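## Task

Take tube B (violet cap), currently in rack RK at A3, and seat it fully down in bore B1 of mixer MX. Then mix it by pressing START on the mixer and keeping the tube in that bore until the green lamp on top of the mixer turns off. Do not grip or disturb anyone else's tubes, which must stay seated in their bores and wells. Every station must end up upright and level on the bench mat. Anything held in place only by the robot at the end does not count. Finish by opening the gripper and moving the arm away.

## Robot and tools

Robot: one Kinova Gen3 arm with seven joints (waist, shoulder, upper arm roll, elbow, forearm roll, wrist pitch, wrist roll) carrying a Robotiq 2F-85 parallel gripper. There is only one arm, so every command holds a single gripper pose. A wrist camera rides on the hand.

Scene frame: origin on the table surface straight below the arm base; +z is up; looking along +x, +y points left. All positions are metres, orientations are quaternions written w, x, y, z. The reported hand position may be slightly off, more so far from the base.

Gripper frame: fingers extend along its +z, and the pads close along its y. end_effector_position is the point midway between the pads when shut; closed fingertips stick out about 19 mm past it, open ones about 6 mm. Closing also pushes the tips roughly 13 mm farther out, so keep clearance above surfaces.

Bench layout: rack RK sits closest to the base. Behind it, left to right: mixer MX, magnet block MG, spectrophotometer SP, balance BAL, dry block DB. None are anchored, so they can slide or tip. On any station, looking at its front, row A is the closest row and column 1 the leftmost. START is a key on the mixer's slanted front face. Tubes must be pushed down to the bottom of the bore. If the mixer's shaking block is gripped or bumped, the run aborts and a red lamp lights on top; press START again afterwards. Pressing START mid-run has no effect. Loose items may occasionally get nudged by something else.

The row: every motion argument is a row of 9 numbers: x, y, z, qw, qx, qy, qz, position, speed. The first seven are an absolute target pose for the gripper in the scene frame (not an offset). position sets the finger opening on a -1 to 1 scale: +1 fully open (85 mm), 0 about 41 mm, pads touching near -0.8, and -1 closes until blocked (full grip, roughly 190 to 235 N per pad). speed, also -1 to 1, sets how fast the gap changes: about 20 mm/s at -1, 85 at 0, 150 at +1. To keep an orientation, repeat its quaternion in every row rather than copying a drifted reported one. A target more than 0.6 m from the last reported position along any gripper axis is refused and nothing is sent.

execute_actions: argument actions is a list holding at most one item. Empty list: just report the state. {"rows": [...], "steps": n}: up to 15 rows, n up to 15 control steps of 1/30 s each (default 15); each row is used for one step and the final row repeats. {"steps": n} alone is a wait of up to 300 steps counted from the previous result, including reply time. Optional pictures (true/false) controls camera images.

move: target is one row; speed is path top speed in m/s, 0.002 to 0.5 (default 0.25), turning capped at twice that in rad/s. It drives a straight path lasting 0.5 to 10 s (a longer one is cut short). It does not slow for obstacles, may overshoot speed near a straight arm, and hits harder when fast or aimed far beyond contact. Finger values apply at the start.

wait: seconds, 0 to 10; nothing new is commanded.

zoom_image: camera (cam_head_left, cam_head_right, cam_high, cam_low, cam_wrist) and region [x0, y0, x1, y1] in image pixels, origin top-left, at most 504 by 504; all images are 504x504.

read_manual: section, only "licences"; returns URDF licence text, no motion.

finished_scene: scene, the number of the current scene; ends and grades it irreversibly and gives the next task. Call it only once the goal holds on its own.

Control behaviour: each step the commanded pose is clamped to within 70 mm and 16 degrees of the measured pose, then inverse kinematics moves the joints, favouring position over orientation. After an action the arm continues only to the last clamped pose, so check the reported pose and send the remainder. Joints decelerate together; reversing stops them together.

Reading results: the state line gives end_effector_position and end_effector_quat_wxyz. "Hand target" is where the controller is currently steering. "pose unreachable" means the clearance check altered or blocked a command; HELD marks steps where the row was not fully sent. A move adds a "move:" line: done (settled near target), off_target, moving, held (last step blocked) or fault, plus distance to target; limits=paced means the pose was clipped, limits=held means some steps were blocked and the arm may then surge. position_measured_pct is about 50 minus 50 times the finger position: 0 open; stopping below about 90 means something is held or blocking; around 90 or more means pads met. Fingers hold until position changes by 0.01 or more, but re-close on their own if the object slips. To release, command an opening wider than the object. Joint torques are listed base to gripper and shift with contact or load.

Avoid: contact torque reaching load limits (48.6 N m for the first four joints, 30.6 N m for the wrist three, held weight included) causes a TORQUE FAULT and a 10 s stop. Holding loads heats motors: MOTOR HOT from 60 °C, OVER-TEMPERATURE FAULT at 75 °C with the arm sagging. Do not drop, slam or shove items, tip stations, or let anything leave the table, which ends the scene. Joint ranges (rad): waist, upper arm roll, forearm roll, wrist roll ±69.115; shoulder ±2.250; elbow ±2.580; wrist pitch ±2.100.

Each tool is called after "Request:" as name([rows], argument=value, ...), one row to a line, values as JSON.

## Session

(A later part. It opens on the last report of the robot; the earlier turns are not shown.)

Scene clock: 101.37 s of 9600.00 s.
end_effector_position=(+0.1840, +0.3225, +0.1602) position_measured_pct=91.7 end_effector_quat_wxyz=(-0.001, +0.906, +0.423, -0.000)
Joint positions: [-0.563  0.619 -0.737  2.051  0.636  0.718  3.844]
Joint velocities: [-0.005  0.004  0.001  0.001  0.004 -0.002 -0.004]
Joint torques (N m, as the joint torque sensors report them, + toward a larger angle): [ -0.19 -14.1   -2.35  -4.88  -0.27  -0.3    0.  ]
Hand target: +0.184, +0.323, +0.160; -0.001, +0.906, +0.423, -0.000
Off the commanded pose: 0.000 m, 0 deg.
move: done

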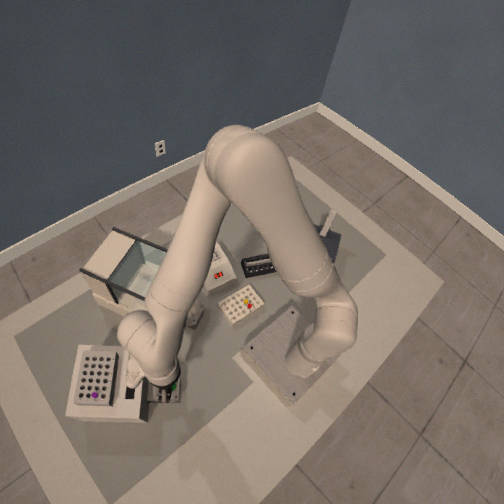

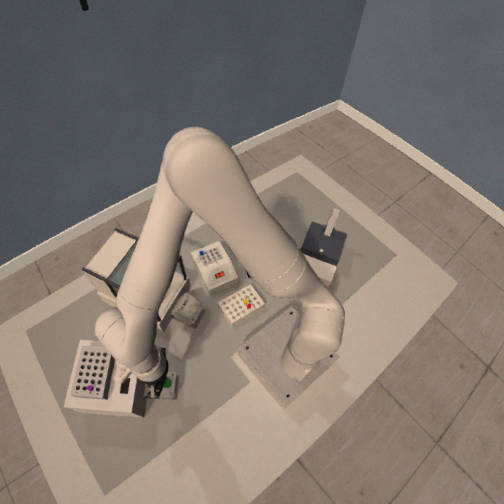

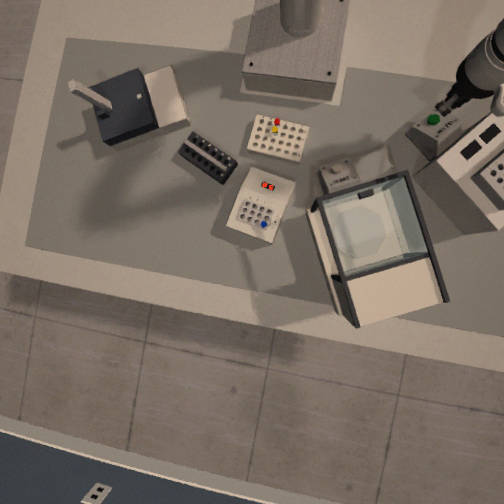

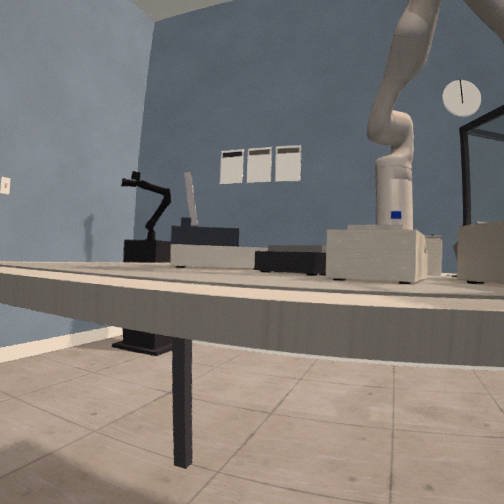

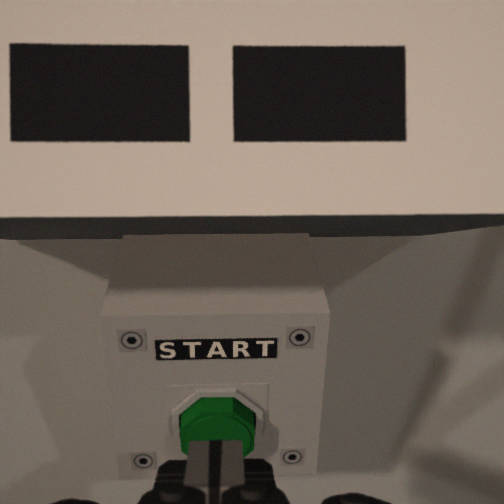

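Request:
execute_actions(actions=[])

Scene clock: 106.47 s of 9600.00 s.
end_effector_position=(+0.1838, +0.3225, +0.1601) position_measured_pct=91.7 end_effector_quat_wxyz=(-0.001, +0.906, +0.423, -0.000)
Joint positions: [-0.563  0.62  -0.737  2.051  0.637  0.718  3.844]
Joint velocities: [-0.     0.    -0.     0.     0.001 -0.     0.001]
Joint torques (N m, as the joint torque sensors report them, + toward a larger angle): [ -0.28 -14.29  -2.76  -4.91   0.    -0.27   0.29]
Hand target: +0.184, +0.323, +0.160; -0.001, +0.906, +0.423, -0.000
Off the commanded pose: 0.000 m, 0 deg.
Steps of this call (steps 1 to 153: nothing new was sent). Readings (end_effector_position | what the end effector reports):
1: (+0.1840, +0.3225, +0.1602) | position_measured_pct=91.7
2: (+0.1839, +0.3225, +0.1602) | position_measured_pct=91.7
4: (+0.1839, +0.3225, +0.1601) | position_measured_pct=91.7
8: (+0.1838, +0.3225, +0.1601) | position_measured_pct=91.7
153: the state above

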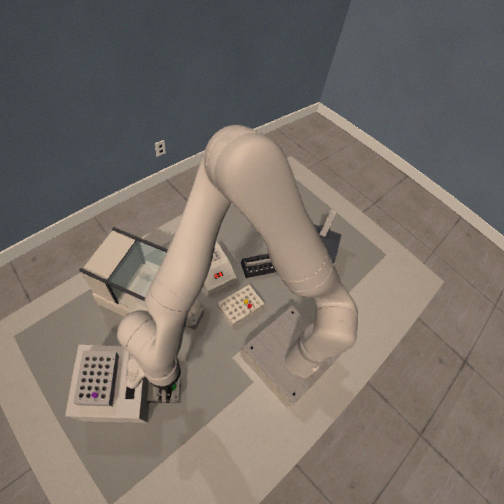

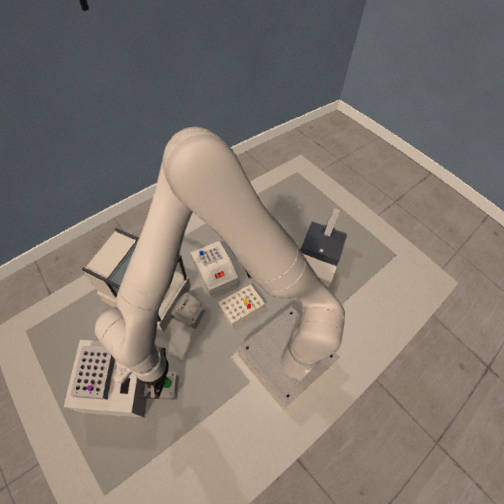

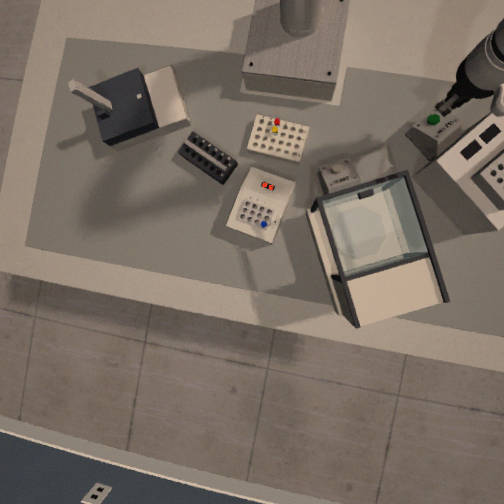

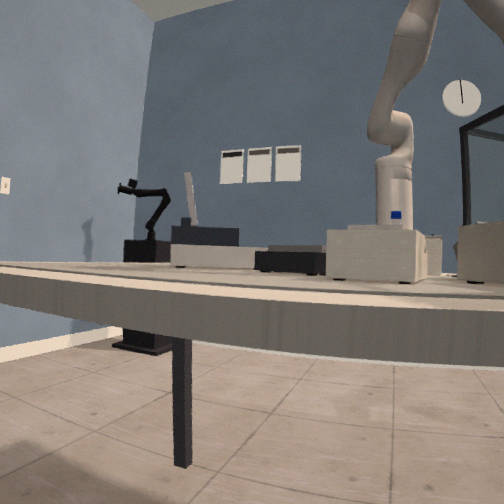

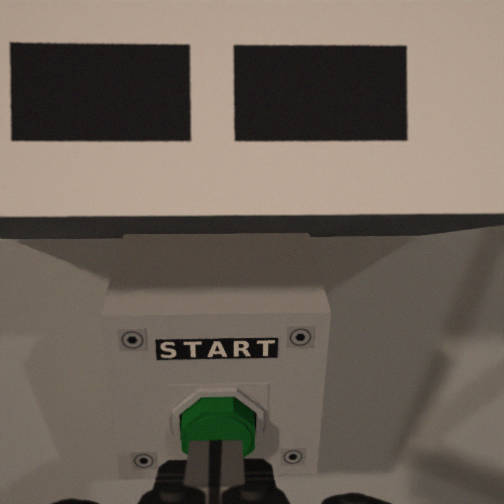

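Request:
move(target=[0.185, 0.3235, 0.128, 0, 0.906, 0.423, 0, -1, 0], speed=0.03)

Scene clock: 109.50 s of 9600.00 s.
end_effector_position=(+0.1850, +0.3235, +0.1282) position_measured_pct=91.7 end_effector_quat_wxyz=(-0.000, +0.906, +0.423, -0.000)
Joint positions: [-0.615  0.683 -0.667  2.072  0.72   0.638  3.774]
Joint velocities: [-0.004  0.004  0.002  0.     0.002 -0.003 -0.004]
Joint torques (N m, as the joint torque sensors report them, + toward a larger angle): [ -0.36 -14.65  -2.19  -4.35   0.22  -0.28   0.21]
Hand target: +0.185, +0.324, +0.128; -0.000, +0.906, +0.423, -0.000
Off the commanded pose: 0.000 m, 0 deg.
move: done

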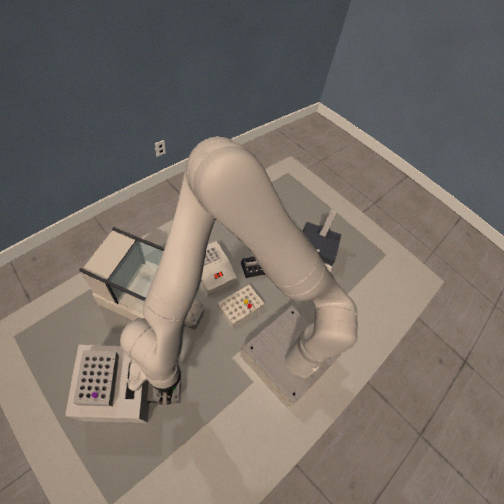

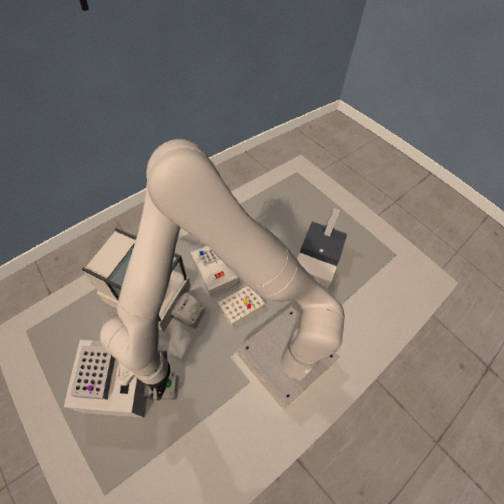

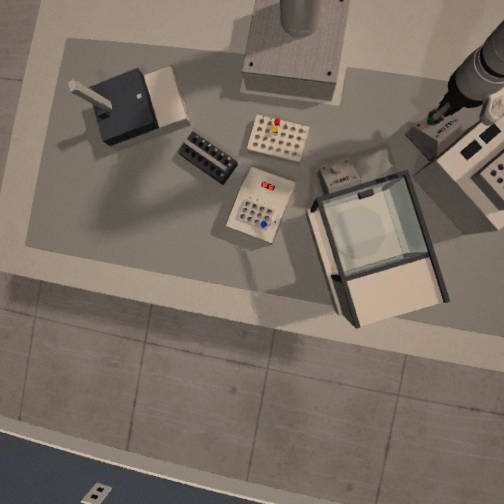

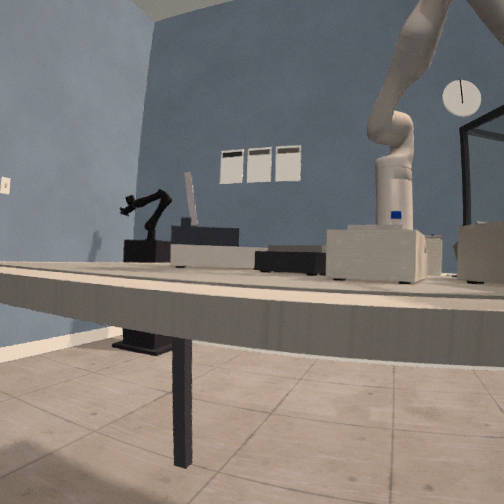

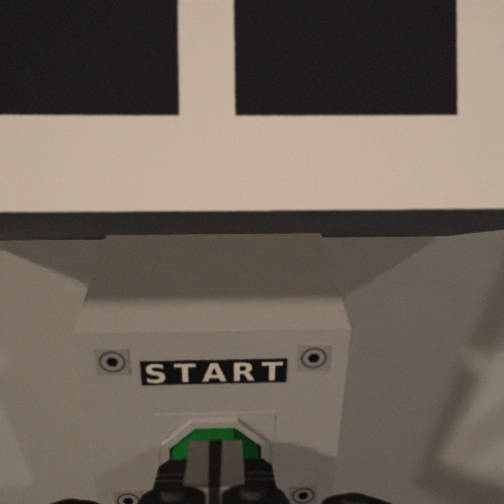

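Request:
move(target=[0.185, 0.3235, 0.114, 0, 0.906, 0.423, 0, -1, 0], speed=0.015)

Scene clock: 112.03 s of 9600.00 s.
end_effector_position=(+0.1860, +0.3252, +0.1182) position_measured_pct=91.7 end_effector_quat_wxyz=(-0.001, +0.906, +0.423, +0.004)
Joint positions: [-0.638  0.701 -0.638  2.08   0.756  0.605  3.74 ]
Joint velocities: [-0.003 -0.001  0.001  0.003  0.005 -0.002 -0.004]
Joint torques (N m, as the joint torque sensors report them, + toward a larger angle): [ 0.01 -6.11  0.36 -3.41  0.65 -1.72 -0.03]
Hand target: +0.185, +0.323, +0.114; -0.000, +0.906, +0.423, -0.000
Off the commanded pose: 0.005 m, 0 deg.
move: off_target

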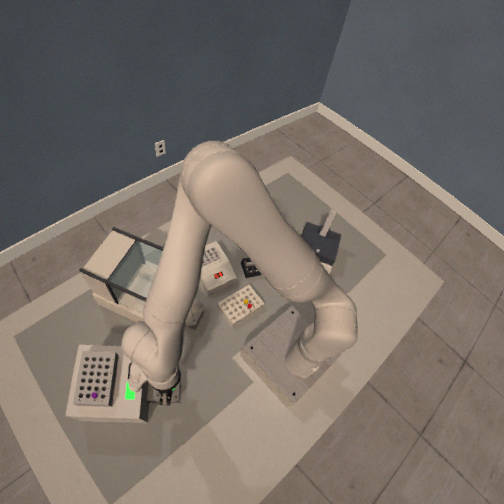

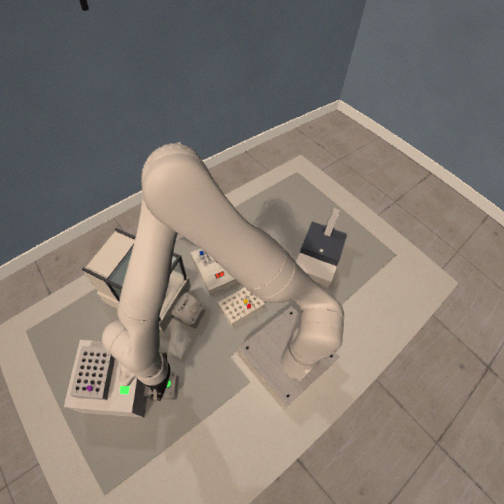

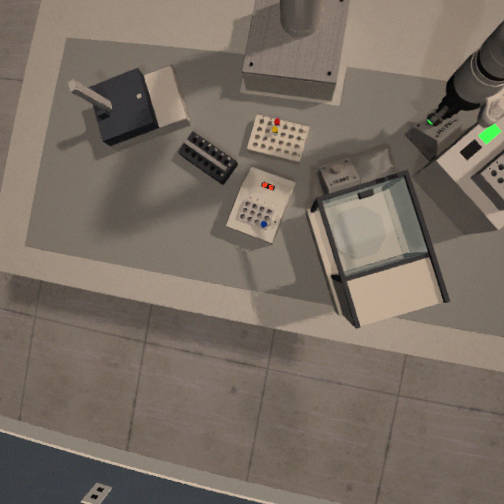

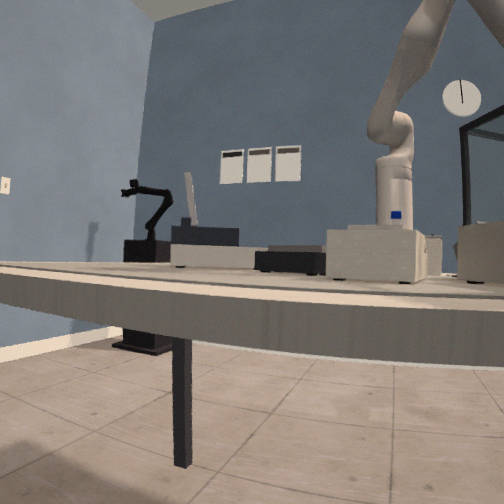

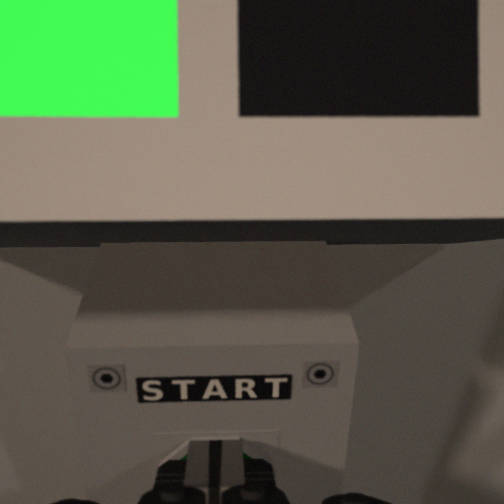

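Green lamp is on. Lifting away.

Request:
move(target=[0.18, 0.31, 0.32, 0, 0.906, 0.423, 0, -1, 0], speed=0.1)

Request:
wait(seconds=7)

Scene clock: 116.63 s of 9600.00 s.
end_effector_position=(+0.1804, +0.3096, +0.3197) position_measured_pct=91.7 end_effector_quat_wxyz=(+0.001, +0.906, +0.423, +0.001)
Joint positions: [-0.349  0.319 -0.94   1.847  0.288  1.128  4.159]
Joint velocities: [ 0.003 -0.004  0.001 -0.002  0.     0.002  0.003]
Joint torques (N m, as the joint torque sensors report them, + toward a larger angle): [ -0.33 -10.83  -1.96  -7.78   0.    -0.25   0.28]
Hand target: +0.181, +0.310, +0.320; +0.001, +0.906, +0.422, +0.001
Off the commanded pose: 0.001 m, 0 deg.
move: done

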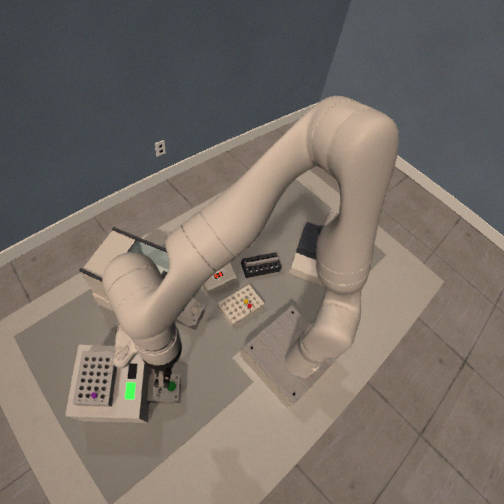

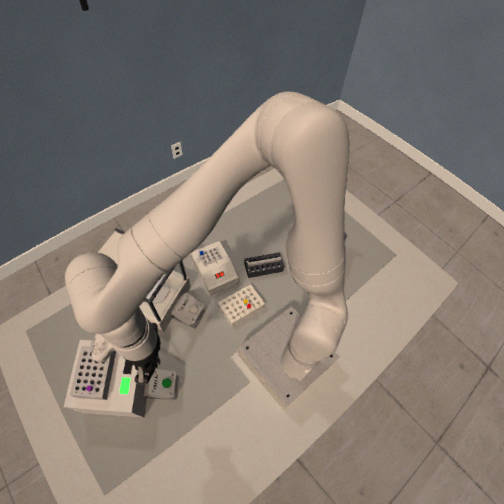

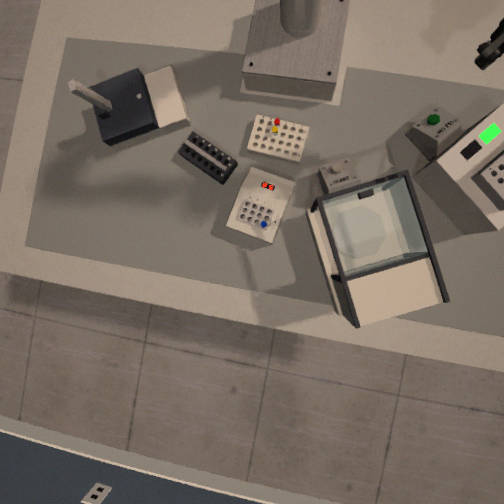

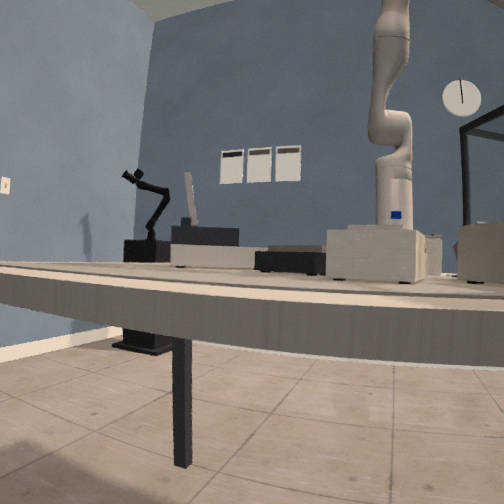

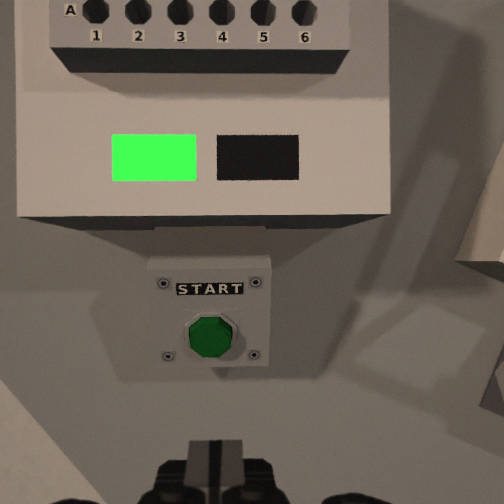

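Scene clock: 123.63 s of 9600.00 s.
end_effector_position=(+0.1805, +0.3096, +0.3199) position_measured_pct=91.7 end_effector_quat_wxyz=(+0.001, +0.906, +0.422, +0.001)
Joint positions: [-0.349  0.318 -0.94   1.847  0.288  1.128  4.159]
Joint velocities: [ 0.    -0.    -0.    -0.     0.001 -0.    -0.001]
Joint torques (N m, as the joint torque sensors report them, + toward a larger angle): [ -0.33 -10.34  -1.58  -7.73  -0.18  -0.11   0.36]
Hand target: +0.181, +0.310, +0.320; +0.001, +0.906, +0.422, +0.001
Off the commanded pose: 0.001 m, 0 deg.
Steps of this call (steps 1 to 210: nothing new was sent). Readings (end_effector_position | what the end effector reports):
1: (+0.1804, +0.3096, +0.3198) | position_measured_pct=91.7
2: (+0.1805, +0.3096, +0.3198) | position_measured_pct=91.7
4: (+0.1805, +0.3096, +0.3198) | position_measured_pct=91.7
8: (+0.1805, +0.3096, +0.3199) | position_measured_pct=91.7
210: the state above

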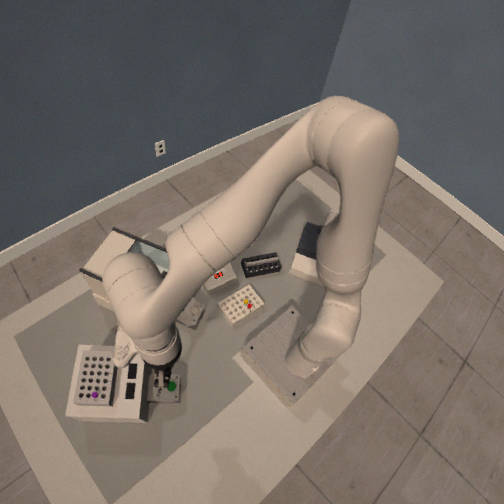

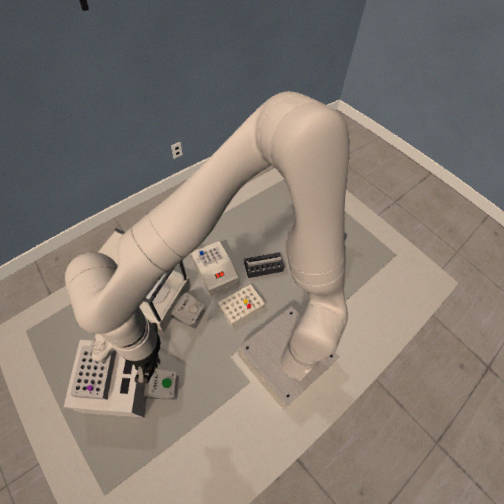

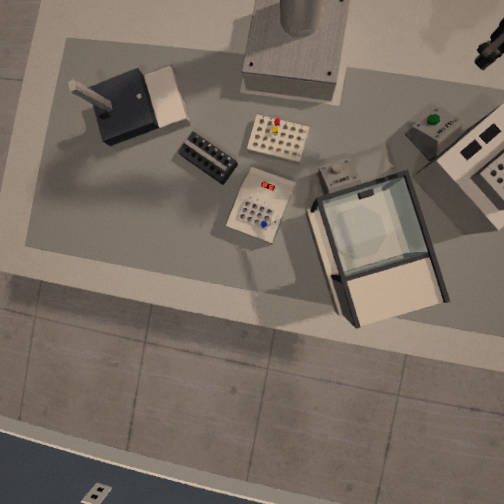

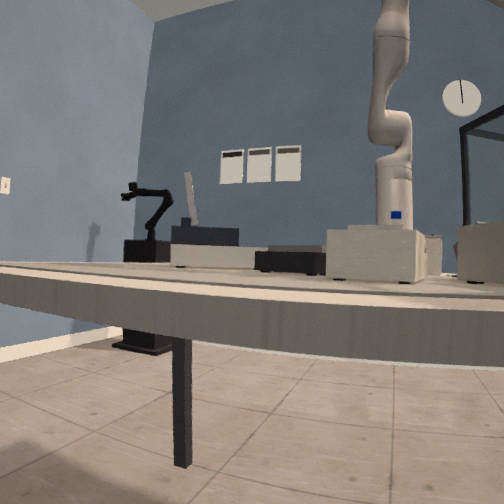

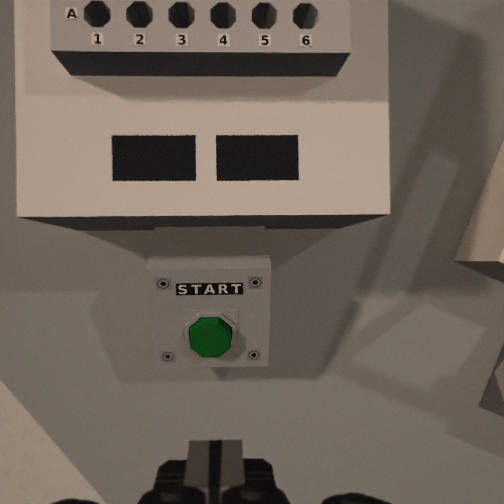

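The green lamp has gone out, the red one never came on, and the tube is still in its bore.

Request:
finished_scene(scene=2)

The scene is finished: the task was done.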